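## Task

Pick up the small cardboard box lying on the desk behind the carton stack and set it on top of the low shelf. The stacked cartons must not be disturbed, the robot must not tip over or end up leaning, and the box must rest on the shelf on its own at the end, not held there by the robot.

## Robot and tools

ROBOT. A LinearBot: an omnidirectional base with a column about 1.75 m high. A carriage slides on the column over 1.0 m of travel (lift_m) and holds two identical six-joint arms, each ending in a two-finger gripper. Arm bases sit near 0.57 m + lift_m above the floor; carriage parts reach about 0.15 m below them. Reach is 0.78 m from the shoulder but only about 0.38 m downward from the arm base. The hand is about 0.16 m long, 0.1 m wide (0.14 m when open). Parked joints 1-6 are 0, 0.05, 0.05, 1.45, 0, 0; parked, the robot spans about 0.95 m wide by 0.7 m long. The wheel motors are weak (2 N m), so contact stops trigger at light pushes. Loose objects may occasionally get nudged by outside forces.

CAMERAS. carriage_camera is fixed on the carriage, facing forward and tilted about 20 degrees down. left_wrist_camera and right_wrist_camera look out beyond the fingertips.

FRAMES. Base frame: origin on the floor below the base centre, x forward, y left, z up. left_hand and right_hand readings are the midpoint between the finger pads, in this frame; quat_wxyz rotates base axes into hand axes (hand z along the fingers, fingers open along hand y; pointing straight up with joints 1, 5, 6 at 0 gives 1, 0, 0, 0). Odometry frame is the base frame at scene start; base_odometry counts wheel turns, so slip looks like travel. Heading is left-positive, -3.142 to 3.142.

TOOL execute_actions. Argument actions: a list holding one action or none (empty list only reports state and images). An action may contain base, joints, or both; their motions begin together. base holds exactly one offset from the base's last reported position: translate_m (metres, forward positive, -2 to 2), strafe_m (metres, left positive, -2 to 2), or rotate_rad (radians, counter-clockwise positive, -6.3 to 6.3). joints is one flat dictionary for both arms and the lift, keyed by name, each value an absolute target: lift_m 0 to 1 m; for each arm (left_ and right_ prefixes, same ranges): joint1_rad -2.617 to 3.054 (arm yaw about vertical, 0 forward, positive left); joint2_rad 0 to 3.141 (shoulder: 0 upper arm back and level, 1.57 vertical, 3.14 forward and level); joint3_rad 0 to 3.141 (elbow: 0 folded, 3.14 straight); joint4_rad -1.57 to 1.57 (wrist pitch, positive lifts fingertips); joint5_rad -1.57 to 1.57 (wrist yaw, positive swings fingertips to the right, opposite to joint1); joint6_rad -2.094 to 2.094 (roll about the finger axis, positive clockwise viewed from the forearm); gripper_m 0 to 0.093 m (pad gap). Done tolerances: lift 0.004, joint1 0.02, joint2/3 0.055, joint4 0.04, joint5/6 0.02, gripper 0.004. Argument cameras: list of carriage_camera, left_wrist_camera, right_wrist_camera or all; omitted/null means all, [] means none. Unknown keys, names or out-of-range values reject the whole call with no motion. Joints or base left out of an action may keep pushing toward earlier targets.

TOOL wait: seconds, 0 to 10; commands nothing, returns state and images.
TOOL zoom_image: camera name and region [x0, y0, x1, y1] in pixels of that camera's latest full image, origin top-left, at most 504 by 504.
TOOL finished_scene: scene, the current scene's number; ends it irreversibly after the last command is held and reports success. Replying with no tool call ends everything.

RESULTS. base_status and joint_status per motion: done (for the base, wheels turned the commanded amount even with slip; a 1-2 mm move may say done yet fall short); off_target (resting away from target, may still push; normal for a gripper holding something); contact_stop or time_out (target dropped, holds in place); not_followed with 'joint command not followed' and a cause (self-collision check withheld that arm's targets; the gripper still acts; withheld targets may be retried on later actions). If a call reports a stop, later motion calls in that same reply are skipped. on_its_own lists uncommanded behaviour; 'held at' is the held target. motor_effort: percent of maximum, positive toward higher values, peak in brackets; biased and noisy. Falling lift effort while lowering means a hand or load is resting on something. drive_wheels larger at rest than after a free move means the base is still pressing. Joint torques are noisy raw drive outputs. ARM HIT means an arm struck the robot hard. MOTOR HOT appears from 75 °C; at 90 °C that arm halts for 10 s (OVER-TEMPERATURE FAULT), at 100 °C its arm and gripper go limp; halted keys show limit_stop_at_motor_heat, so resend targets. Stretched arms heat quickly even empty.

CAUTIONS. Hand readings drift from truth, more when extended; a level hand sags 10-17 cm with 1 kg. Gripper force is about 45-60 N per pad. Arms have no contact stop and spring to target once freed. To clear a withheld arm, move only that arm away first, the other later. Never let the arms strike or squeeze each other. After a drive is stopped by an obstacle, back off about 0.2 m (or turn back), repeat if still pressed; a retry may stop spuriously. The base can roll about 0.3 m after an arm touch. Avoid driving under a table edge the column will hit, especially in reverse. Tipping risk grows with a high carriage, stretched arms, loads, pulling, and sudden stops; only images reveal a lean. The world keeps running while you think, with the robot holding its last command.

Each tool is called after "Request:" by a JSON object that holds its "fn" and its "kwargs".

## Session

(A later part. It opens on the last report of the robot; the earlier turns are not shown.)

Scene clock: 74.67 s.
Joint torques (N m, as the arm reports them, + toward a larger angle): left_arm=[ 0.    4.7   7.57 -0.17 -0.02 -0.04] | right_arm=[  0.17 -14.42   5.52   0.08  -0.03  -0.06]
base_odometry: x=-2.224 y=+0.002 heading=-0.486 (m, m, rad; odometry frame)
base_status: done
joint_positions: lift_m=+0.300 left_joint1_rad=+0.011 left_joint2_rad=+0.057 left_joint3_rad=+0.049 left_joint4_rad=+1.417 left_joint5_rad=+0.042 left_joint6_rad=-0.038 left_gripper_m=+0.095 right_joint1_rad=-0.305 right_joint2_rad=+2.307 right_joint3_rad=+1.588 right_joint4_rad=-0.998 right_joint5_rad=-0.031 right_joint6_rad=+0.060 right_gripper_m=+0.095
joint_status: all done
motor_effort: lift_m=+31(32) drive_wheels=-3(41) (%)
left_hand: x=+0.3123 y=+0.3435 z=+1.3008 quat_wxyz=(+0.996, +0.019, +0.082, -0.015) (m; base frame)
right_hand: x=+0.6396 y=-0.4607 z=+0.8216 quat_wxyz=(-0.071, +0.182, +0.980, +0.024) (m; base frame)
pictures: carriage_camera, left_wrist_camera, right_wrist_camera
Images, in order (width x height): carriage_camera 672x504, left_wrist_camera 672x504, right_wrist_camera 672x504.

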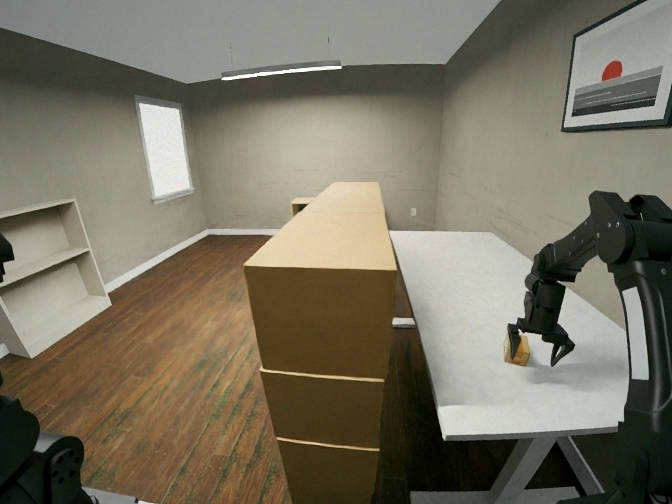

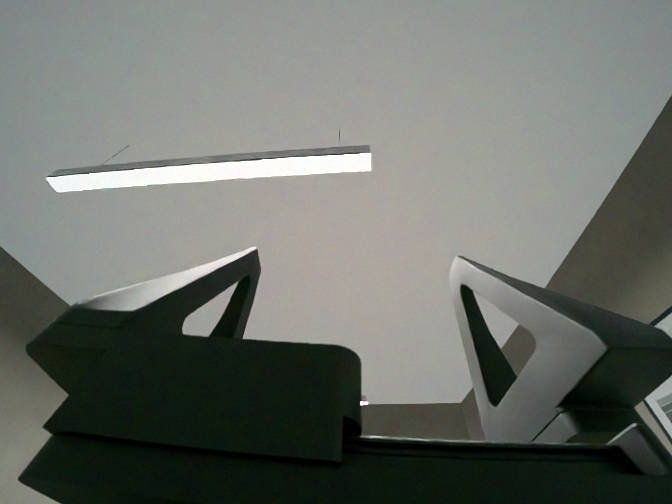

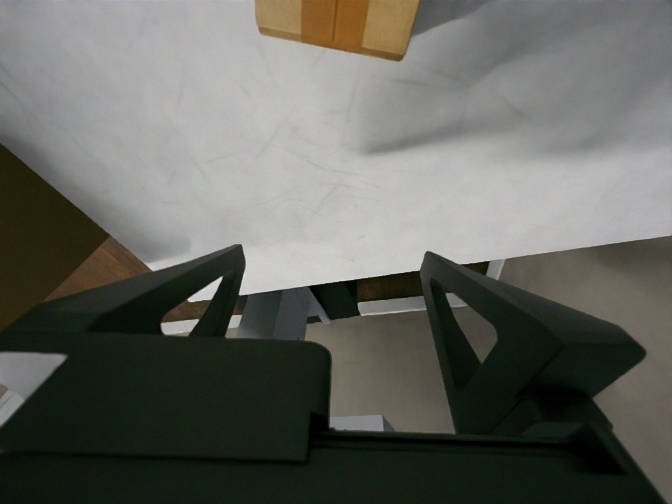

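Request:
{"fn": "execute_actions", "kwargs": {"actions": [{"base":{"translate_m":0.04},"joints":{"lift_m":0.37,"right_joint1_rad":-0.22}}], "cameras": []}}

Request:
{"fn": "execute_actions", "kwargs": {"actions": [{"joints":{"lift_m":0.28}}]}}

Scene clock: 77.27 s.
Joint torques (N m, as the arm reports them, + toward a larger angle): left_arm=[ 0.02  4.77  7.55 -0.17 -0.02 -0.04] | right_arm=[ -0.5  -13.87   5.57   0.13  -0.01  -0.05]
base_odometry: x=-2.189 y=-0.016 heading=-0.486 (m, m, rad; odometry frame)
base_status: done
joint_positions: lift_m=+0.370 left_joint1_rad=+0.011 left_joint2_rad=+0.057 left_joint3_rad=+0.049 left_joint4_rad=+1.416 left_joint5_rad=+0.042 left_joint6_rad=-0.038 left_gripper_m=+0.095 right_joint1_rad=-0.215 right_joint2_rad=+2.300 right_joint3_rad=+1.588 right_joint4_rad=-0.999 right_joint5_rad=-0.033 right_joint6_rad=+0.060 right_gripper_m=+0.095
joint_status: all done
motor_effort: lift_m=+30(38) drive_wheels=+3(39) (%)
left_hand: x=+0.3124 y=+0.3435 z=+1.3709 quat_wxyz=(+0.996, +0.019, +0.082, -0.015) (m; base frame)
right_hand: x=+0.6489 y=-0.4271 z=+0.8939 quat_wxyz=(-0.069, +0.138, +0.988, +0.022) (m; base frame)
pictures: none
No camera images: the call's "cameras" was empty. Leave "cameras" out to get every camera's image.

Scene clock: 78.17 s.
Joint torques (N m, as the arm reports them, + toward a larger angle): left_arm=[ 0.01  4.9   7.55 -0.17  0.   -0.03] | right_arm=[ -0.72 -14.13   5.59   0.13  -0.02  -0.05]
base_odometry: x=-2.189 y=-0.016 heading=-0.486 (m, m, rad; odometry frame)
base_status: not commanded
joint_positions: lift_m=+0.280 left_joint1_rad=+0.011 left_joint2_rad=+0.057 left_joint3_rad=+0.049 left_joint4_rad=+1.416 left_joint5_rad=+0.042 left_joint6_rad=-0.038 left_gripper_m=+0.095 right_joint1_rad=-0.215 right_joint2_rad=+2.304 right_joint3_rad=+1.588 right_joint4_rad=-0.999 right_joint5_rad=-0.033 right_joint6_rad=+0.060 right_gripper_m=+0.095
joint_status: all done
motor_effort: lift_m=+31(32) drive_wheels=+2(5) (%)
left_hand: x=+0.3124 y=+0.3435 z=+1.2808 quat_wxyz=(+0.996, +0.019, +0.082, -0.015) (m; base frame)
right_hand: x=+0.6483 y=-0.4269 z=+0.8027 quat_wxyz=(-0.071, +0.138, +0.988, +0.022) (m; base frame)
pictures: carriage_camera, left_wrist_camera, right_wrist_camera
Images, in order (width x height): carriage_camera 672x504, left_wrist_camera 672x504, right_wrist_camera 672x504.

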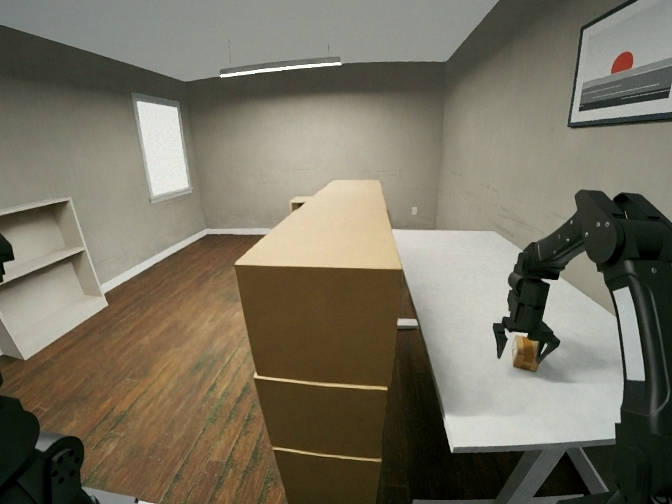

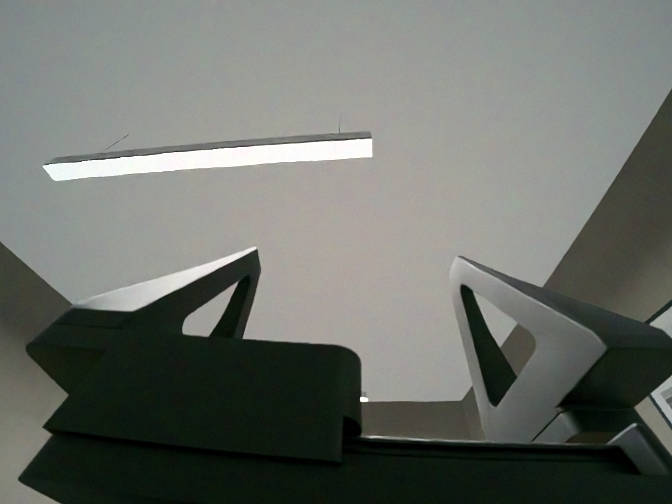

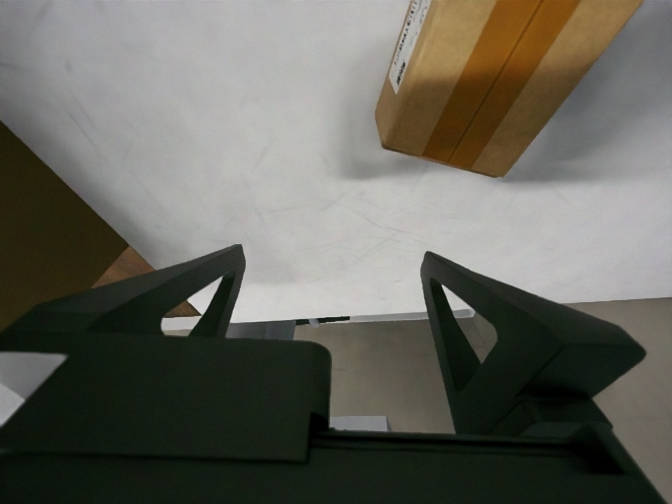

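Box appears between the fingers. Lower a bit and close.

Request:
{"fn": "execute_actions", "kwargs": {"actions": [{"joints":{"lift_m":0.25,"right_gripper_m":0.0}}], "cameras": []}}

Request:
{"fn": "execute_actions", "kwargs": {"actions": [{"joints":{"lift_m":0.45}}], "cameras": ["carriage_camera"]}}

Scene clock: 81.37 s.
Joint torques (N m, as the arm reports them, + toward a larger angle): left_arm=[-0.03  4.83  7.54 -0.17 -0.02 -0.05] | right_arm=[ -0.62 -14.48   5.51   0.11  -0.03  -0.05]
base_odometry: x=-2.189 y=-0.016 heading=-0.486 (m, m, rad; odometry frame)
base_status: not commanded
joint_positions: lift_m=+0.250 left_joint1_rad=+0.011 left_joint2_rad=+0.057 left_joint3_rad=+0.049 left_joint4_rad=+1.416 left_joint5_rad=+0.042 left_joint6_rad=-0.038 left_gripper_m=+0.095 right_joint1_rad=-0.215 right_joint2_rad=+2.307 right_joint3_rad=+1.588 right_joint4_rad=-1.000 right_joint5_rad=-0.033 right_joint6_rad=+0.060 right_gripper_m=+0.001
joint_status: all done
motor_effort: lift_m=+31(31) drive_wheels=+0(1) (%)
left_hand: x=+0.3124 y=+0.3435 z=+1.2507 quat_wxyz=(+0.996, +0.019, +0.082, -0.015) (m; base frame)
right_hand: x=+0.6477 y=-0.4268 z=+0.7716 quat_wxyz=(-0.072, +0.138, +0.988, +0.022) (m; base frame)
pictures: none
No camera images: the call's "cameras" was empty. Leave "cameras" out to get every camera's image.

Scene clock: 82.70 s.
Joint torques (N m, as the arm reports them, + toward a larger angle): left_arm=[ 0.02  4.85  7.5  -0.18 -0.03 -0.05] | right_arm=[ -0.56 -13.67   5.62   0.13  -0.04  -0.05]
base_odometry: x=-2.189 y=-0.016 heading=-0.486 (m, m, rad; odometry frame)
base_status: not commanded
joint_positions: lift_m=+0.450 left_joint1_rad=+0.011 left_joint2_rad=+0.057 left_joint3_rad=+0.049 left_joint4_rad=+1.417 left_joint5_rad=+0.042 left_joint6_rad=-0.038 left_gripper_m=+0.095 right_joint1_rad=-0.215 right_joint2_rad=+2.302 right_joint3_rad=+1.588 right_joint4_rad=-0.999 right_joint5_rad=-0.033 right_joint6_rad=+0.060 right_gripper_m=+0.001
joint_status: all done
motor_effort: lift_m=+30(35) drive_wheels=+0(2) (%)
left_hand: x=+0.3123 y=+0.3435 z=+1.4509 quat_wxyz=(+0.996, +0.019, +0.082, -0.015) (m; base frame)
right_hand: x=+0.6486 y=-0.4270 z=+0.9735 quat_wxyz=(-0.070, +0.138, +0.988, +0.022) (m; base frame)
pictures: carriage_camera
Images, in order (width x height): carriage_camera 672x504.

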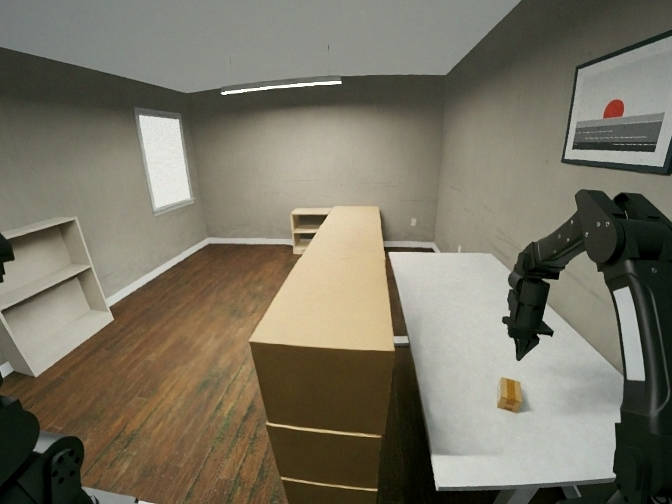

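Request:
{"fn": "execute_actions", "kwargs": {"actions": [{"base":{"translate_m":0.05},"joints":{"right_gripper_m":0.093}}], "cameras": []}}

Request:
{"fn": "execute_actions", "kwargs": {"actions": [{"joints":{"lift_m":0.22}}]}}

Scene clock: 85.30 s.
Joint torques (N m, as the arm reports them, + toward a larger angle): left_arm=[ 0.01  4.78  7.48 -0.18 -0.02 -0.04] | right_arm=[ -0.5  -13.97   5.54   0.16  -0.03  -0.05]
base_odometry: x=-2.144 y=-0.039 heading=-0.486 (m, m, rad; odometry frame)
base_status: done
joint_positions: lift_m=+0.450 left_joint1_rad=+0.011 left_joint2_rad=+0.057 left_joint3_rad=+0.049 left_joint4_rad=+1.417 left_joint5_rad=+0.042 left_joint6_rad=-0.038 left_gripper_m=+0.095 right_joint1_rad=-0.215 right_joint2_rad=+2.302 right_joint3_rad=+1.588 right_joint4_rad=-1.000 right_joint5_rad=-0.033 right_joint6_rad=+0.060 right_gripper_m=+0.093
joint_status: all done
motor_effort: lift_m=+30(30) drive_wheels=-1(40) (%)
left_hand: x=+0.3123 y=+0.3435 z=+1.4509 quat_wxyz=(+0.996, +0.019, +0.082, -0.015) (m; base frame)
right_hand: x=+0.6485 y=-0.4270 z=+0.9735 quat_wxyz=(-0.070, +0.138, +0.988, +0.022) (m; base frame)
pictures: none
No camera images: the call's "cameras" was empty. Leave "cameras" out to get every camera's image.

Scene clock: 86.77 s.
Joint torques (N m, as the arm reports them, + toward a larger angle): left_arm=[ 0.03  4.83  7.56 -0.19 -0.02 -0.05] | right_arm=[-1.09 -6.96  3.45  1.05 -0.12 -0.19]
base_odometry: x=-2.144 y=-0.039 heading=-0.486 (m, m, rad; odometry frame)
base_status: not commanded
joint_positions: lift_m=+0.220 left_joint1_rad=+0.011 left_joint2_rad=+0.057 left_joint3_rad=+0.049 left_joint4_rad=+1.417 left_joint5_rad=+0.042 left_joint6_rad=-0.038 left_gripper_m=+0.095 right_joint1_rad=-0.209 right_joint2_rad=+2.225 right_joint3_rad=+1.626 right_joint4_rad=-1.088 right_joint5_rad=-0.023 right_joint6_rad=+0.071 right_gripper_m=+0.093
joint_status: all done
motor_effort: lift_m=+27(29) drive_wheels=+1(2) (%)
left_hand: x=+0.3122 y=+0.3435 z=+1.2211 quat_wxyz=(+0.996, +0.019, +0.082, -0.015) (m; base frame)
right_hand: x=+0.6511 y=-0.4269 z=+0.7823 quat_wxyz=(-0.057, +0.140, +0.988, +0.015) (m; base frame)
pictures: carriage_camera, left_wrist_camera, right_wrist_camera
Images, in order (width x height): carriage_camera 672x504, left_wrist_camera 672x504, right_wrist_camera 672x504.

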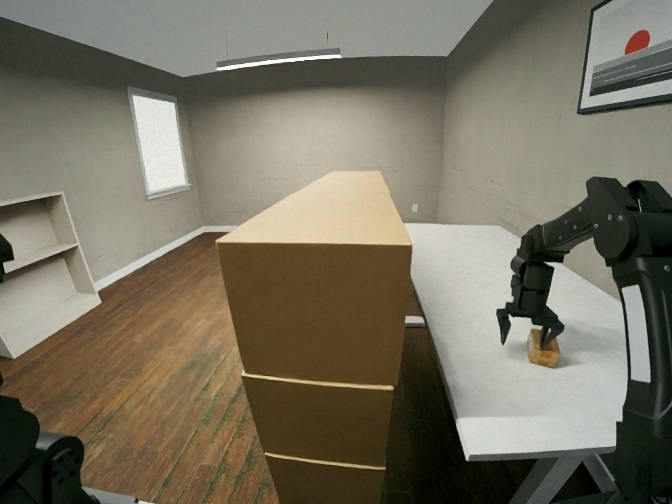

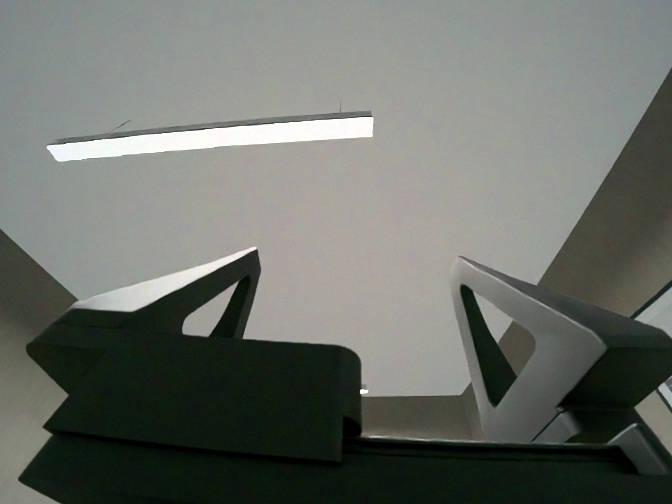

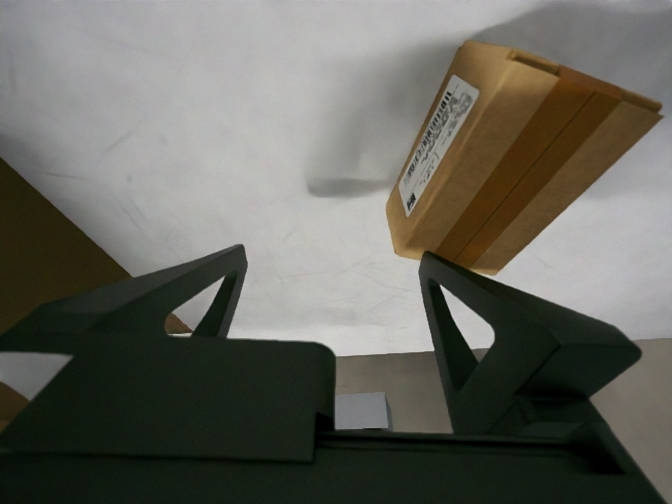

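Request:
{"fn": "execute_actions", "kwargs": {"actions": [{"joints":{"lift_m":0.33}}], "cameras": []}}

Request:
{"fn": "execute_actions", "kwargs": {"actions": [{"base":{"strafe_m":-0.05}}], "cameras": []}}

Request:
{"fn": "execute_actions", "kwargs": {"actions": [{"joints":{"lift_m":0.22}}]}}

Scene clock: 89.63 s.
Joint torques (N m, as the arm reports them, + toward a larger angle): left_arm=[ 0.02  4.75  7.42 -0.2  -0.01 -0.04] | right_arm=[ -1.07 -14.31   4.19   0.23  -0.07  -0.15]
base_odometry: x=-2.145 y=-0.039 heading=-0.486 (m, m, rad; odometry frame)
base_status: not commanded
joint_positions: lift_m=+0.330 left_joint1_rad=+0.011 left_joint2_rad=+0.057 left_joint3_rad=+0.049 left_joint4_rad=+1.417 left_joint5_rad=+0.042 left_joint6_rad=-0.038 left_gripper_m=+0.095 right_joint1_rad=-0.209 right_joint2_rad=+2.303 right_joint3_rad=+1.608 right_joint4_rad=-1.013 right_joint5_rad=-0.027 right_joint6_rad=+0.069 right_gripper_m=+0.093
joint_status: all done
motor_effort: lift_m=+30(37) drive_wheels=-3(4) (%)
left_hand: x=+0.3122 y=+0.3435 z=+1.3309 quat_wxyz=(+0.996, +0.019, +0.082, -0.015) (m; base frame)
right_hand: x=+0.6524 y=-0.4266 z=+0.8574 quat_wxyz=(-0.068, +0.139, +0.988, +0.018) (m; base frame)
pictures: none
No camera images: the call's "cameras" was empty. Leave "cameras" out to get every camera's image.

Scene clock: 90.93 s.
Joint torques (N m, as the arm reports them, + toward a larger angle): left_arm=[ 0.02  4.79  7.54 -0.19 -0.02 -0.05] | right_arm=[ -0.53 -14.14   4.26   0.24  -0.06  -0.16]
base_odometry: x=-2.168 y=-0.083 heading=-0.486 (m, m, rad; odometry frame)
base_status: done
joint_positions: lift_m=+0.330 left_joint1_rad=+0.011 left_joint2_rad=+0.057 left_joint3_rad=+0.049 left_joint4_rad=+1.417 left_joint5_rad=+0.042 left_joint6_rad=-0.038 left_gripper_m=+0.095 right_joint1_rad=-0.218 right_joint2_rad=+2.303 right_joint3_rad=+1.608 right_joint4_rad=-1.012 right_joint5_rad=-0.028 right_joint6_rad=+0.069 right_gripper_m=+0.093
joint_status: not commanded
motor_effort: lift_m=+29(30) drive_wheels=-7(30) (%)
left_hand: x=+0.3122 y=+0.3435 z=+1.3309 quat_wxyz=(+0.996, +0.019, +0.082, -0.015) (m; base frame)
right_hand: x=+0.6522 y=-0.4296 z=+0.8573 quat_wxyz=(-0.067, +0.143, +0.987, +0.019) (m; base frame)
pictures: none
No camera images: the call's "cameras" was empty. Leave "cameras" out to get every camera's image.

Scene clock: 91.90 s.
Joint torques (N m, as the arm reports them, + toward a larger angle): left_arm=[-0.04  4.8   7.52 -0.16 -0.03 -0.05] | right_arm=[ -0.35 -14.3    4.18   0.22  -0.09  -0.17]
base_odometry: x=-2.168 y=-0.083 heading=-0.486 (m, m, rad; odometry frame)
base_status: not commanded
joint_positions: lift_m=+0.220 left_joint1_rad=+0.011 left_joint2_rad=+0.057 left_joint3_rad=+0.049 left_joint4_rad=+1.417 left_joint5_rad=+0.042 left_joint6_rad=-0.038 left_gripper_m=+0.095 right_joint1_rad=-0.218 right_joint2_rad=+2.303 right_joint3_rad=+1.608 right_joint4_rad=-1.008 right_joint5_rad=-0.026 right_joint6_rad=+0.069 right_gripper_m=+0.093
joint_status: all done
motor_effort: lift_m=+31(31) drive_wheels=-7(8) (%)
left_hand: x=+0.3122 y=+0.3435 z=+1.2208 quat_wxyz=(+0.996, +0.019, +0.082, -0.015) (m; base frame)
right_hand: x=+0.6532 y=-0.4302 z=+0.7472 quat_wxyz=(-0.064, +0.143, +0.987, +0.018) (m; base frame)
pictures: carriage_camera, left_wrist_camera, right_wrist_camera
Images, in order (width x height): carriage_camera 672x504, left_wrist_camera 672x504, right_wrist_camera 672x504.

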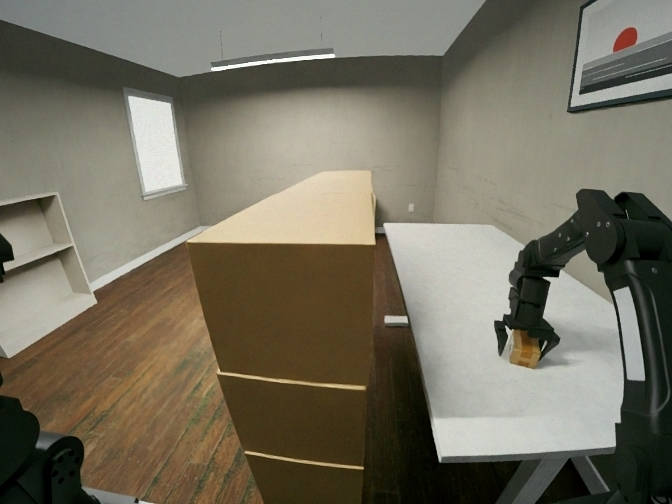

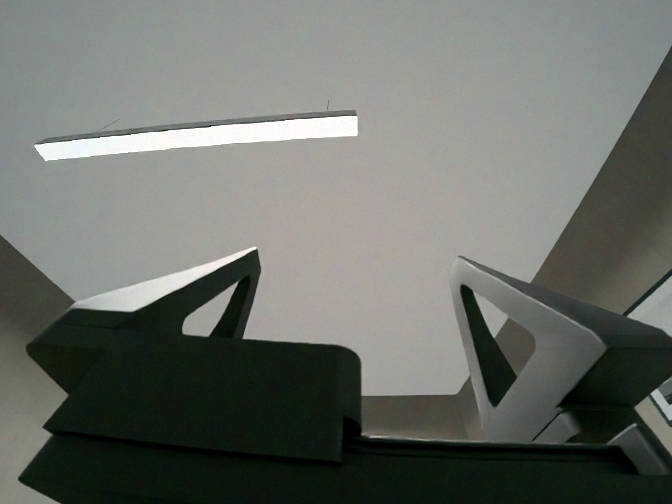

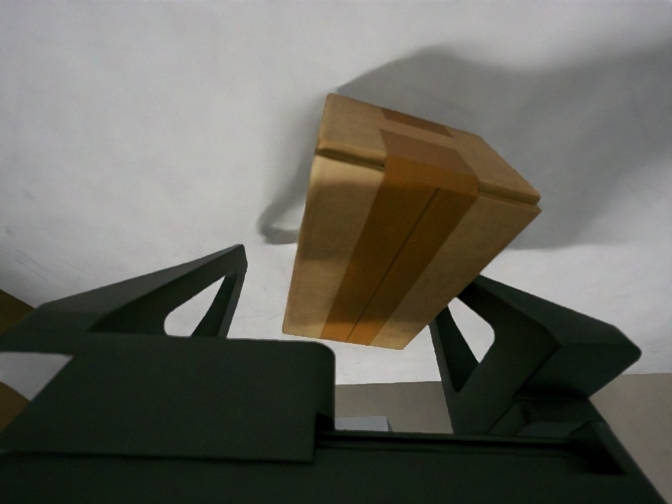

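Request:
{"fn": "execute_actions", "kwargs": {"actions": [{"joints":{"right_gripper_m":0.0}}], "cameras": []}}

Request:
{"fn": "execute_actions", "kwargs": {"actions": [{"joints":{"lift_m":0.4}}], "cameras": ["carriage_camera"]}}

Scene clock: 93.67 s.
Joint torques (N m, as the arm reports them, + toward a larger angle): left_arm=[ 0.    4.74  7.5  -0.18 -0.04 -0.04] | right_arm=[ -0.38 -14.21   4.28   0.21  -0.07  -0.14]
base_odometry: x=-2.168 y=-0.083 heading=-0.486 (m, m, rad; odometry frame)
base_status: not commanded
joint_positions: lift_m=+0.220 left_joint1_rad=+0.011 left_joint2_rad=+0.057 left_joint3_rad=+0.049 left_joint4_rad=+1.417 left_joint5_rad=+0.042 left_joint6_rad=-0.038 left_gripper_m=+0.095 right_joint1_rad=-0.218 right_joint2_rad=+2.303 right_joint3_rad=+1.608 right_joint4_rad=-1.008 right_joint5_rad=-0.027 right_joint6_rad=+0.068 right_gripper_m=+0.065
joint_status: right_gripper_m off_target (ended at +0.065, target +0.000)
motor_effort: lift_m=+32(31) drive_wheels=-3(6) (%)
left_hand: x=+0.3122 y=+0.3435 z=+1.2208 quat_wxyz=(+0.996, +0.019, +0.082, -0.015) (m; base frame)
right_hand: x=+0.6532 y=-0.4300 z=+0.7472 quat_wxyz=(-0.064, +0.143, +0.987, +0.018) (m; base frame)
pictures: none
No camera images: the call's "cameras" was empty. Leave "cameras" out to get every camera's image.

Scene clock: 94.93 s.
Joint torques (N m, as the arm reports them, + toward a larger angle): left_arm=[ 0.05  4.88  7.53 -0.18 -0.03 -0.03] | right_arm=[ -0.41 -14.38   4.3    0.23  -0.06  -0.15]
base_odometry: x=-2.168 y=-0.083 heading=-0.486 (m, m, rad; odometry frame)
base_status: not commanded
joint_positions: lift_m=+0.400 left_joint1_rad=+0.011 left_joint2_rad=+0.057 left_joint3_rad=+0.049 left_joint4_rad=+1.417 left_joint5_rad=+0.042 left_joint6_rad=-0.038 left_gripper_m=+0.095 right_joint1_rad=-0.218 right_joint2_rad=+2.306 right_joint3_rad=+1.608 right_joint4_rad=-1.004 right_joint5_rad=-0.028 right_joint6_rad=+0.068 right_gripper_m=+0.065
joint_status: all done
motor_effort: lift_m=+31(36) drive_wheels=-5(6) (%)
left_hand: x=+0.3122 y=+0.3435 z=+1.4008 quat_wxyz=(+0.996, +0.019, +0.082, -0.015) (m; base frame)
right_hand: x=+0.6536 y=-0.4300 z=+0.9260 quat_wxyz=(-0.064, +0.143, +0.987, +0.019) (m; base frame)
pictures: carriage_camera
Images, in order (width x height): carriage_camera 672x504.

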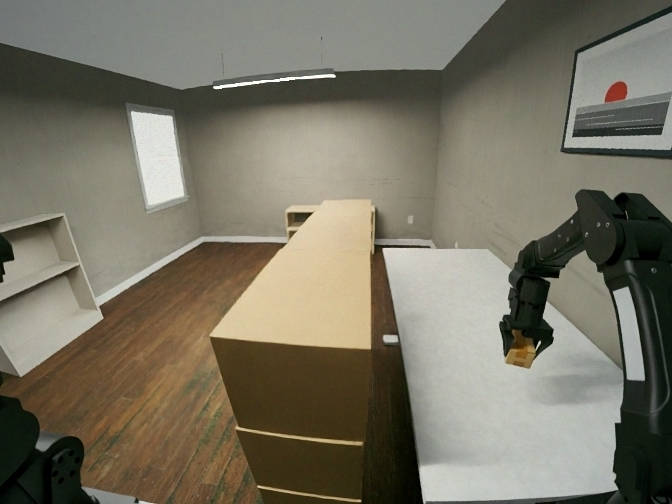

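Request:
{"fn": "execute_actions", "kwargs": {"actions": [{"base":{"translate_m":-0.45}}], "cameras": []}}

Request:
{"fn": "execute_actions", "kwargs": {"actions": [{"base":{"strafe_m":1.1}}], "cameras": []}}

Request:
{"fn": "execute_actions", "kwargs": {"actions": [{"base":{"translate_m":2.0}}], "cameras": ["carriage_camera"]}}

Scene clock: 99.27 s.
Joint torques (N m, as the arm reports them, + toward a larger angle): left_arm=[ 0.01  5.14  7.38 -0.3  -0.03 -0.04] | right_arm=[ -0.36 -14.21   4.63   0.18   0.    -0.14]
base_odometry: x=-2.525 y=+0.105 heading=-0.480 (m, m, rad; odometry frame)
base_status: translate_m contact_stop (by the wheels' count: -0.403 of -0.450)
joint_positions: lift_m=+0.400 left_joint1_rad=+0.012 left_joint2_rad=+0.054 left_joint3_rad=+0.049 left_joint4_rad=+1.425 left_joint5_rad=+0.042 left_joint6_rad=-0.038 left_gripper_m=+0.095 right_joint1_rad=-0.221 right_joint2_rad=+2.304 right_joint3_rad=+1.603 right_joint4_rad=-1.001 right_joint5_rad=-0.031 right_joint6_rad=+0.067 right_gripper_m=+0.065
joint_status: not commanded
motor_effort: lift_m=+31(32) drive_wheels=+17(116) (%)
left_hand: x=+0.3093 y=+0.3434 z=+1.4012 quat_wxyz=(+0.997, +0.019, +0.076, -0.015) (m; base frame)
right_hand: x=+0.6526 y=-0.4305 z=+0.9256 quat_wxyz=(-0.064, +0.144, +0.987, +0.021) (m; base frame)
pictures: none
No camera images: the call's "cameras" was empty. Leave "cameras" out to get every camera's image.

not run: a stop came earlier in this reply.

not run: a stop came earlier in this reply.

Hit wall behind. Ease forward slightly, then strafe.

Request:
{"fn": "execute_actions", "kwargs": {"actions": [{"base":{"translate_m":0.08}}], "cameras": []}}

Request:
{"fn": "execute_actions", "kwargs": {"actions": [{"base":{"strafe_m":1.1}}], "cameras": ["carriage_camera"]}}

Scene clock: 102.27 s.
Joint torques (N m, as the arm reports them, + toward a larger angle): left_arm=[ 0.01  5.06  7.45 -0.28 -0.02 -0.06] | right_arm=[ -0.13 -14.45   4.86   0.15  -0.06  -0.14]
base_odometry: x=-2.454 y=+0.068 heading=-0.480 (m, m, rad; odometry frame)
base_status: done
joint_positions: lift_m=+0.400 left_joint1_rad=+0.012 left_joint2_rad=+0.054 left_joint3_rad=+0.049 left_joint4_rad=+1.424 left_joint5_rad=+0.042 left_joint6_rad=-0.038 left_gripper_m=+0.095 right_joint1_rad=-0.221 right_joint2_rad=+2.304 right_joint3_rad=+1.603 right_joint4_rad=-1.000 right_joint5_rad=-0.031 right_joint6_rad=+0.067 right_gripper_m=+0.065
joint_status: not commanded
motor_effort: lift_m=+31(32) drive_wheels=+17(41) (%)
left_hand: x=+0.3095 y=+0.3434 z=+1.4012 quat_wxyz=(+0.997, +0.019, +0.076, -0.015) (m; base frame)
right_hand: x=+0.6527 y=-0.4305 z=+0.9256 quat_wxyz=(-0.064, +0.144, +0.987, +0.021) (m; base frame)
pictures: none
No camera images: the call's "cameras" was empty. Leave "cameras" out to get every camera's image.

Scene clock: 106.57 s.
Joint torques (N m, as the arm reports them, + toward a larger angle): left_arm=[ 0.15  5.07  7.18 -0.23  0.01 -0.04] | right_arm=[  0.   -14.59   4.68   0.17  -0.01  -0.12]
base_odometry: x=-2.087 y=+0.767 heading=-0.560 (m, m, rad; odometry frame)
base_status: strafe_m contact_stop (by the wheels' count: +0.790 of +1.100)
joint_positions: lift_m=+0.400 left_joint1_rad=+0.010 left_joint2_rad=+0.054 left_joint3_rad=+0.052 left_joint4_rad=+1.419 left_joint5_rad=+0.040 left_joint6_rad=-0.038 left_gripper_m=+0.095 right_joint1_rad=-0.223 right_joint2_rad=+2.307 right_joint3_rad=+1.602 right_joint4_rad=-0.999 right_joint5_rad=-0.033 right_joint6_rad=+0.066 right_gripper_m=+0.065
joint_status: not commanded
motor_effort: lift_m=+31(32) drive_wheels=-3(116) (%)
left_hand: x=+0.3099 y=+0.3437 z=+1.4018 quat_wxyz=(+0.997, +0.018, +0.078, -0.016) (m; base frame)
right_hand: x=+0.6520 y=-0.4310 z=+0.9240 quat_wxyz=(-0.065, +0.145, +0.987, +0.022) (m; base frame)
pictures: carriage_camera
Images, in order (width x height): carriage_camera 672x504.

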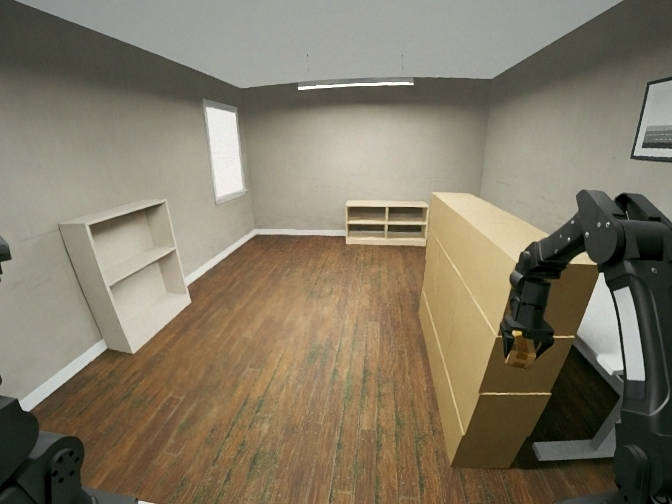

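Request:
{"fn": "execute_actions", "kwargs": {"actions": [{"base":{"strafe_m":-0.12}}], "cameras": []}}

Request:
{"fn": "execute_actions", "kwargs": {"actions": [{"joints":{"right_joint2_rad":1.2,"right_joint3_rad":0.8,"right_joint4_rad":0.0}}], "cameras": ["carriage_camera"]}}

Scene clock: 110.10 s.
Joint torques (N m, as the arm reports them, + toward a larger angle): left_arm=[ 0.06  5.08  7.23 -0.22  0.   -0.05] | right_arm=[ -0.02 -14.6    4.69   0.13  -0.01  -0.12]
base_odometry: x=-2.150 y=+0.665 heading=-0.558 (m, m, rad; odometry frame)
base_status: done
joint_positions: lift_m=+0.400 left_joint1_rad=+0.010 left_joint2_rad=+0.054 left_joint3_rad=+0.052 left_joint4_rad=+1.419 left_joint5_rad=+0.041 left_joint6_rad=-0.038 left_gripper_m=+0.095 right_joint1_rad=-0.222 right_joint2_rad=+2.307 right_joint3_rad=+1.602 right_joint4_rad=-0.999 right_joint5_rad=-0.033 right_joint6_rad=+0.066 right_gripper_m=+0.065
joint_status: not commanded
motor_effort: lift_m=+31(31) drive_wheels=-16(52) (%)
left_hand: x=+0.3099 y=+0.3436 z=+1.4018 quat_wxyz=(+0.997, +0.018, +0.078, -0.016) (m; base frame)
right_hand: x=+0.6521 y=-0.4304 z=+0.9240 quat_wxyz=(-0.065, +0.144, +0.987, +0.022) (m; base frame)
pictures: none
No camera images: the call's "cameras" was empty. Leave "cameras" out to get every camera's image.

Scene clock: 111.60 s.
Joint torques (N m, as the arm reports them, + toward a larger angle): left_arm=[ 0.1   5.05  7.19 -0.22 -0.02 -0.05] | right_arm=[-0.09 -6.14  6.12  2.31 -0.01 -0.13]
base_odometry: x=-2.150 y=+0.665 heading=-0.558 (m, m, rad; odometry frame)
base_status: not commanded
joint_positions: lift_m=+0.400 left_joint1_rad=+0.010 left_joint2_rad=+0.054 left_joint3_rad=+0.052 left_joint4_rad=+1.419 left_joint5_rad=+0.041 left_joint6_rad=-0.038 left_gripper_m=+0.095 right_joint1_rad=-0.222 right_joint2_rad=+1.208 right_joint3_rad=+0.813 right_joint4_rad=-0.024 right_joint5_rad=-0.033 right_joint6_rad=+0.066 right_gripper_m=+0.065
joint_status: all done
motor_effort: lift_m=+31(31) drive_wheels=-12(13) (%)
left_hand: x=+0.3099 y=+0.3436 z=+1.4018 quat_wxyz=(+0.997, +0.018, +0.078, -0.016) (m; base frame)
right_hand: x=+0.6620 y=-0.4326 z=+1.1928 quat_wxyz=(+0.544, +0.111, +0.831, -0.028) (m; base frame)
pictures: carriage_camera
Images, in order (width x height): carriage_camera 672x504.

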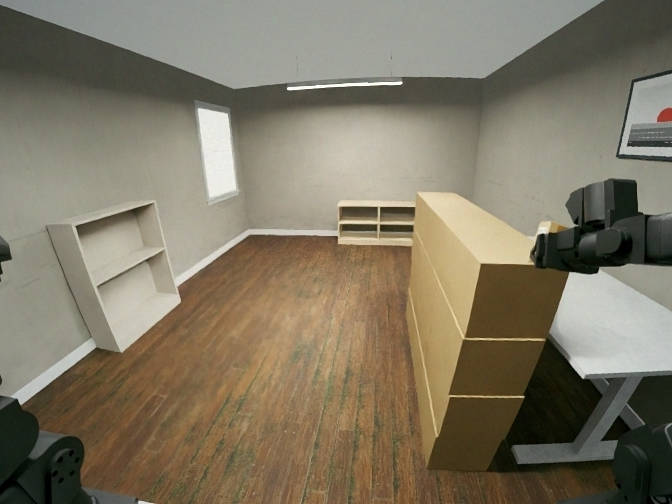

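Request:
{"fn": "execute_actions", "kwargs": {"actions": [{"joints":{"lift_m":0.55,"right_joint1_rad":0.0,"right_joint2_rad":0.5,"right_joint3_rad":0.5,"right_joint4_rad":0.3}}], "cameras": ["carriage_camera"]}}

Scene clock: 113.97 s.
Joint torques (N m, as the arm reports them, + toward a larger angle): left_arm=[ 0.13  5.14  7.12 -0.21 -0.03 -0.04] | right_arm=[ 0.09 -0.18  6.09  1.99  0.   -0.13]
base_odometry: x=-2.150 y=+0.665 heading=-0.558 (m, m, rad; odometry frame)
base_status: not commanded
joint_positions: lift_m=+0.550 left_joint1_rad=+0.010 left_joint2_rad=+0.054 left_joint3_rad=+0.052 left_joint4_rad=+1.419 left_joint5_rad=+0.041 left_joint6_rad=-0.038 left_gripper_m=+0.095 right_joint1_rad=-0.005 right_joint2_rad=+0.509 right_joint3_rad=+0.508 right_joint4_rad=+0.288 right_joint5_rad=-0.035 right_joint6_rad=+0.066 right_gripper_m=+0.065
joint_status: all done
motor_effort: lift_m=+30(36) drive_wheels=+12(11) (%)
left_hand: x=+0.3099 y=+0.3436 z=+1.5519 quat_wxyz=(+0.997, +0.018, +0.078, -0.016) (m; base frame)
right_hand: x=+0.5408 y=-0.3454 z=+1.4934 quat_wxyz=(+0.800, +0.007, +0.599, +0.035) (m; base frame)
pictures: carriage_camera
Images, in order (width x height): carriage_camera 672x504.

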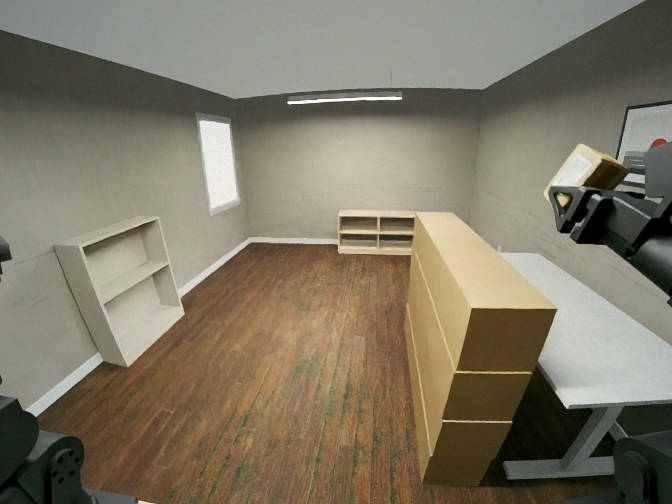

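Request:
{"fn": "execute_actions", "kwargs": {"actions": [{"base":{"strafe_m":0.5}}], "cameras": []}}

Request:
{"fn": "execute_actions", "kwargs": {"actions": [{"base":{"translate_m":2.0}}], "cameras": ["carriage_camera"]}}

Scene clock: 117.83 s.
Joint torques (N m, as the arm reports them, + toward a larger angle): left_arm=[ 0.13  5.04  7.22 -0.24 -0.03 -0.04] | right_arm=[ 0.02  0.71  6.75  2.2  -0.01 -0.12]
base_odometry: x=-2.053 y=+0.818 heading=-0.598 (m, m, rad; odometry frame)
base_status: strafe_m contact_stop (by the wheels' count: +0.181 of +0.500)
joint_positions: lift_m=+0.550 left_joint1_rad=+0.010 left_joint2_rad=+0.054 left_joint3_rad=+0.052 left_joint4_rad=+1.419 left_joint5_rad=+0.042 left_joint6_rad=-0.038 left_gripper_m=+0.095 right_joint1_rad=-0.003 right_joint2_rad=+0.501 right_joint3_rad=+0.498 right_joint4_rad=+0.276 right_joint5_rad=-0.032 right_joint6_rad=+0.065 right_gripper_m=+0.065
joint_status: not commanded
motor_effort: lift_m=+31(31) drive_wheels=-5(116) (%)
left_hand: x=+0.3099 y=+0.3434 z=+1.5518 quat_wxyz=(+0.997, +0.019, +0.078, -0.015) (m; base frame)
right_hand: x=+0.5410 y=-0.3456 z=+1.4874 quat_wxyz=(+0.796, +0.008, +0.605, +0.034) (m; base frame)
pictures: none
No camera images: the call's "cameras" was empty. Leave "cameras" out to get every camera's image.

not run: a stop came earlier in this reply.

Request:
{"fn": "execute_actions", "kwargs": {"actions": [{"base":{"strafe_m":-0.1}}], "cameras": []}}

Request:
{"fn": "execute_actions", "kwargs": {"actions": [{"base":{"rotate_rad":1.2}}], "cameras": ["carriage_camera"]}}

Scene clock: 120.93 s.
Joint torques (N m, as the arm reports them, + toward a larger angle): left_arm=[ 0.09  5.13  7.26 -0.22 -0.01 -0.04] | right_arm=[-0.06  0.64  6.89  2.22  0.   -0.12]
base_odometry: x=-2.109 y=+0.736 heading=-0.597 (m, m, rad; odometry frame)
base_status: done
joint_positions: lift_m=+0.550 left_joint1_rad=+0.010 left_joint2_rad=+0.054 left_joint3_rad=+0.052 left_joint4_rad=+1.419 left_joint5_rad=+0.042 left_joint6_rad=-0.038 left_gripper_m=+0.095 right_joint1_rad=-0.003 right_joint2_rad=+0.501 right_joint3_rad=+0.498 right_joint4_rad=+0.276 right_joint5_rad=-0.032 right_joint6_rad=+0.065 right_gripper_m=+0.065
joint_status: not commanded
motor_effort: lift_m=+31(31) drive_wheels=-19(68) (%)
left_hand: x=+0.3099 y=+0.3434 z=+1.5518 quat_wxyz=(+0.997, +0.019, +0.078, -0.015) (m; base frame)
right_hand: x=+0.5410 y=-0.3456 z=+1.4874 quat_wxyz=(+0.796, +0.008, +0.605, +0.034) (m; base frame)
pictures: none
No camera images: the call's "cameras" was empty. Leave "cameras" out to get every camera's image.

Scene clock: 122.47 s.
Joint torques (N m, as the arm reports them, + toward a larger angle): left_arm=[ 0.1   5.14  7.16 -0.25 -0.02 -0.04] | right_arm=[-0.07  0.34  6.89  2.25 -0.03 -0.12]
base_odometry: x=-2.106 y=+0.735 heading=-0.523 (m, m, rad; odometry frame)
base_status: rotate_rad contact_stop (by the wheels' count: +0.073 of +1.200)
joint_positions: lift_m=+0.550 left_joint1_rad=+0.010 left_joint2_rad=+0.054 left_joint3_rad=+0.053 left_joint4_rad=+1.420 left_joint5_rad=+0.041 left_joint6_rad=-0.038 left_gripper_m=+0.095 right_joint1_rad=-0.002 right_joint2_rad=+0.504 right_joint3_rad=+0.498 right_joint4_rad=+0.273 right_joint5_rad=-0.031 right_joint6_rad=+0.065 right_gripper_m=+0.065
joint_status: not commanded
motor_effort: lift_m=+31(30) drive_wheels=+16(116) (%)
left_hand: x=+0.3094 y=+0.3435 z=+1.5521 quat_wxyz=(+0.997, +0.019, +0.077, -0.015) (m; base frame)
right_hand: x=+0.5420 y=-0.3453 z=+1.4857 quat_wxyz=(+0.794, +0.008, +0.607, +0.035) (m; base frame)
pictures: carriage_camera
Images, in order (width x height): carriage_camera 672x504.

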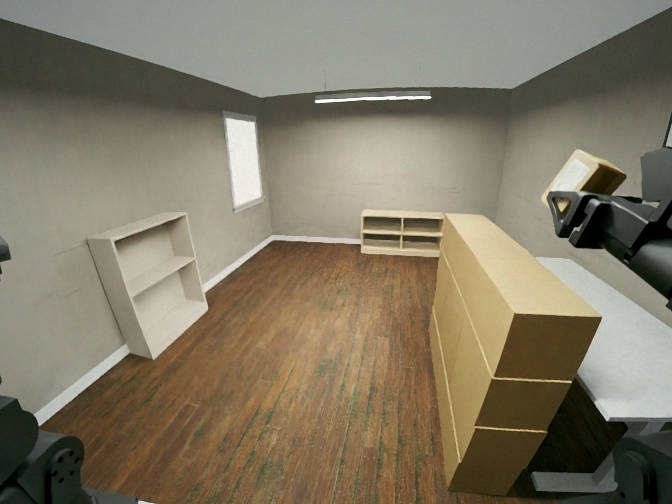

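Request:
{"fn": "execute_actions", "kwargs": {"actions": [{"base":{"translate_m":0.12}}], "cameras": []}}

Request:
{"fn": "execute_actions", "kwargs": {"actions": [{"base":{"rotate_rad":0.6}}], "cameras": ["carriage_camera"]}}

Scene clock: 125.90 s.
Joint torques (N m, as the arm reports them, + toward a larger angle): left_arm=[ 0.07  5.02  7.14 -0.26 -0.03 -0.05] | right_arm=[-0.08  0.5   6.68  2.18 -0.03 -0.12]
base_odometry: x=-2.002 y=+0.675 heading=-0.522 (m, m, rad; odometry frame)
base_status: done
joint_positions: lift_m=+0.550 left_joint1_rad=+0.010 left_joint2_rad=+0.054 left_joint3_rad=+0.053 left_joint4_rad=+1.421 left_joint5_rad=+0.041 left_joint6_rad=-0.038 left_gripper_m=+0.095 right_joint1_rad=-0.002 right_joint2_rad=+0.504 right_joint3_rad=+0.498 right_joint4_rad=+0.275 right_joint5_rad=-0.031 right_joint6_rad=+0.065 right_gripper_m=+0.065
joint_status: not commanded
motor_effort: lift_m=+30(31) drive_wheels=-9(39) (%)
left_hand: x=+0.3091 y=+0.3435 z=+1.5521 quat_wxyz=(+0.997, +0.019, +0.076, -0.015) (m; base frame)
right_hand: x=+0.5418 y=-0.3453 z=+1.4862 quat_wxyz=(+0.794, +0.008, +0.606, +0.035) (m; base frame)
pictures: none
No camera images: the call's "cameras" was empty. Leave "cameras" out to get every camera's image.

Scene clock: 127.93 s.
Joint torques (N m, as the arm reports them, + toward a larger angle): left_arm=[ 0.11  5.14  7.1  -0.26 -0.02 -0.05] | right_arm=[-0.09  0.37  6.79  2.22 -0.02 -0.12]
base_odometry: x=-2.002 y=+0.675 heading=+0.076 (m, m, rad; odometry frame)
base_status: done
joint_positions: lift_m=+0.550 left_joint1_rad=+0.010 left_joint2_rad=+0.054 left_joint3_rad=+0.053 left_joint4_rad=+1.420 left_joint5_rad=+0.041 left_joint6_rad=-0.038 left_gripper_m=+0.095 right_joint1_rad=-0.002 right_joint2_rad=+0.504 right_joint3_rad=+0.498 right_joint4_rad=+0.276 right_joint5_rad=-0.031 right_joint6_rad=+0.065 right_gripper_m=+0.065
joint_status: not commanded
motor_effort: lift_m=+31(31) drive_wheels=+23(46) (%)
left_hand: x=+0.3095 y=+0.3435 z=+1.5521 quat_wxyz=(+0.997, +0.019, +0.077, -0.015) (m; base frame)
right_hand: x=+0.5418 y=-0.3454 z=+1.4864 quat_wxyz=(+0.795, +0.008, +0.606, +0.035) (m; base frame)
pictures: carriage_camera
Images, in order (width x height): carriage_camera 672x504.

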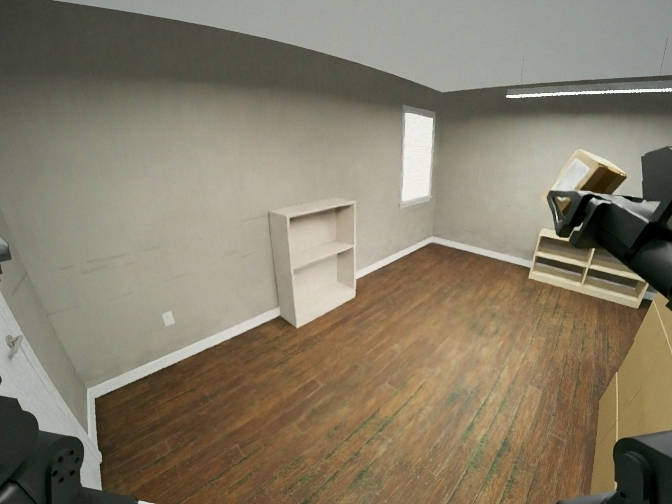

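Request:
{"fn": "execute_actions", "kwargs": {"actions": [{"base":{"translate_m":1.0}}], "cameras": []}}

Request:
{"fn": "execute_actions", "kwargs": {"actions": [{"base":{"rotate_rad":-0.75}}], "cameras": []}}

Request:
{"fn": "execute_actions", "kwargs": {"actions": [{"base":{"translate_m":1.5}}], "cameras": ["carriage_camera"]}}

Scene clock: 133.30 s.
Joint torques (N m, as the arm reports them, + toward a larger angle): left_arm=[ 0.14  5.13  7.07 -0.24 -0.02 -0.05] | right_arm=[-0.03  0.28  6.99  2.16 -0.02 -0.12]
base_odometry: x=-1.005 y=+0.753 heading=+0.077 (m, m, rad; odometry frame)
base_status: done
joint_positions: lift_m=+0.550 left_joint1_rad=+0.010 left_joint2_rad=+0.054 left_joint3_rad=+0.053 left_joint4_rad=+1.420 left_joint5_rad=+0.041 left_joint6_rad=-0.038 left_gripper_m=+0.095 right_joint1_rad=-0.002 right_joint2_rad=+0.504 right_joint3_rad=+0.498 right_joint4_rad=+0.277 right_joint5_rad=-0.031 right_joint6_rad=+0.065 right_gripper_m=+0.065
joint_status: not commanded
motor_effort: lift_m=+31(31) drive_wheels=-16(59) (%)
left_hand: x=+0.3094 y=+0.3435 z=+1.5521 quat_wxyz=(+0.997, +0.019, +0.077, -0.015) (m; base frame)
right_hand: x=+0.5417 y=-0.3454 z=+1.4867 quat_wxyz=(+0.795, +0.008, +0.606, +0.035) (m; base frame)
pictures: none
No camera images: the call's "cameras" was empty. Leave "cameras" out to get every camera's image.

Scene clock: 135.53 s.
Joint torques (N m, as the arm reports them, + toward a larger angle): left_arm=[ 0.11  5.1   6.99 -0.27 -0.01 -0.04] | right_arm=[-0.07  0.44  6.8   2.19 -0.01 -0.12]
base_odometry: x=-1.005 y=+0.753 heading=-0.671 (m, m, rad; odometry frame)
base_status: done
joint_positions: lift_m=+0.550 left_joint1_rad=+0.010 left_joint2_rad=+0.054 left_joint3_rad=+0.053 left_joint4_rad=+1.422 left_joint5_rad=+0.041 left_joint6_rad=-0.038 left_gripper_m=+0.095 right_joint1_rad=-0.002 right_joint2_rad=+0.504 right_joint3_rad=+0.498 right_joint4_rad=+0.276 right_joint5_rad=-0.032 right_joint6_rad=+0.065 right_gripper_m=+0.065
joint_status: not commanded
motor_effort: lift_m=+31(31) drive_wheels=+22(48) (%)
left_hand: x=+0.3090 y=+0.3435 z=+1.5521 quat_wxyz=(+0.997, +0.019, +0.076, -0.015) (m; base frame)
right_hand: x=+0.5418 y=-0.3452 z=+1.4864 quat_wxyz=(+0.795, +0.008, +0.606, +0.035) (m; base frame)
pictures: none
No camera images: the call's "cameras" was empty. Leave "cameras" out to get every camera's image.

Scene clock: 140.93 s.
Joint torques (N m, as the arm reports them, + toward a larger angle): left_arm=[ 0.12  5.08  7.1  -0.29 -0.02 -0.04] | right_arm=[-0.05  0.3   6.77  2.15 -0.02 -0.12]
base_odometry: x=+0.168 y=-0.182 heading=-0.672 (m, m, rad; odometry frame)
base_status: done
joint_positions: lift_m=+0.550 left_joint1_rad=+0.010 left_joint2_rad=+0.054 left_joint3_rad=+0.053 left_joint4_rad=+1.423 left_joint5_rad=+0.041 left_joint6_rad=-0.038 left_gripper_m=+0.095 right_joint1_rad=-0.002 right_joint2_rad=+0.504 right_joint3_rad=+0.498 right_joint4_rad=+0.276 right_joint5_rad=-0.032 right_joint6_rad=+0.065 right_gripper_m=+0.065
joint_status: not commanded
motor_effort: lift_m=+30(31) drive_wheels=-11(57) (%)
left_hand: x=+0.3087 y=+0.3435 z=+1.5522 quat_wxyz=(+0.997, +0.019, +0.075, -0.015) (m; base frame)
right_hand: x=+0.5418 y=-0.3452 z=+1.4864 quat_wxyz=(+0.795, +0.008, +0.606, +0.035) (m; base frame)
pictures: carriage_camera
Images, in order (width x height): carriage_camera 672x504.

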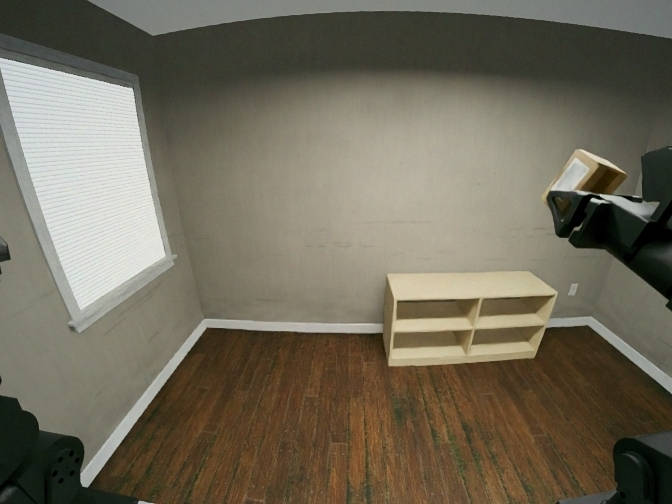

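Request:
{"fn": "execute_actions", "kwargs": {"actions": [{"base":{"translate_m":0.8},"joints":{"lift_m":0.25,"right_joint1_rad":-0.1,"right_joint2_rad":2.3,"right_joint3_rad":1.6,"right_joint4_rad":-1.0}}], "cameras": ["carriage_camera"]}}

Scene clock: 146.13 s.
Joint torques (N m, as the arm reports them, + toward a larger angle): left_arm=[ 0.07  5.04  7.16 -0.26 -0.02 -0.03] | right_arm=[ -0.5  -15.18   6.08   0.01  -0.03  -0.11]
base_odometry: x=+0.793 y=-0.682 heading=-0.674 (m, m, rad; odometry frame)
base_status: done
joint_positions: lift_m=+0.250 left_joint1_rad=+0.010 left_joint2_rad=+0.054 left_joint3_rad=+0.053 left_joint4_rad=+1.422 left_joint5_rad=+0.041 left_joint6_rad=-0.038 left_gripper_m=+0.095 right_joint1_rad=-0.094 right_joint2_rad=+2.316 right_joint3_rad=+1.576 right_joint4_rad=-0.992 right_joint5_rad=-0.032 right_joint6_rad=+0.065 right_gripper_m=+0.065
joint_status: all done
motor_effort: lift_m=+32(33) drive_wheels=-15(52) (%)
left_hand: x=+0.3089 y=+0.3435 z=+1.2520 quat_wxyz=(+0.997, +0.019, +0.076, -0.015) (m; base frame)
right_hand: x=+0.6502 y=-0.3804 z=+0.7656 quat_wxyz=(-0.080, +0.081, +0.993, +0.017) (m; base frame)
pictures: carriage_camera
Images, in order (width x height): carriage_camera 672x504.

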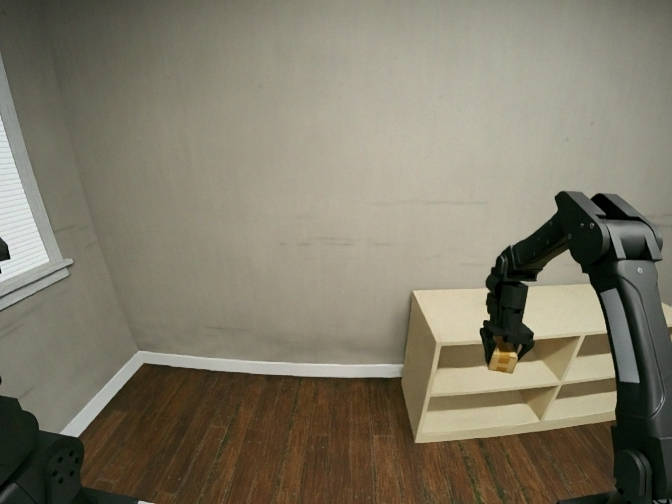

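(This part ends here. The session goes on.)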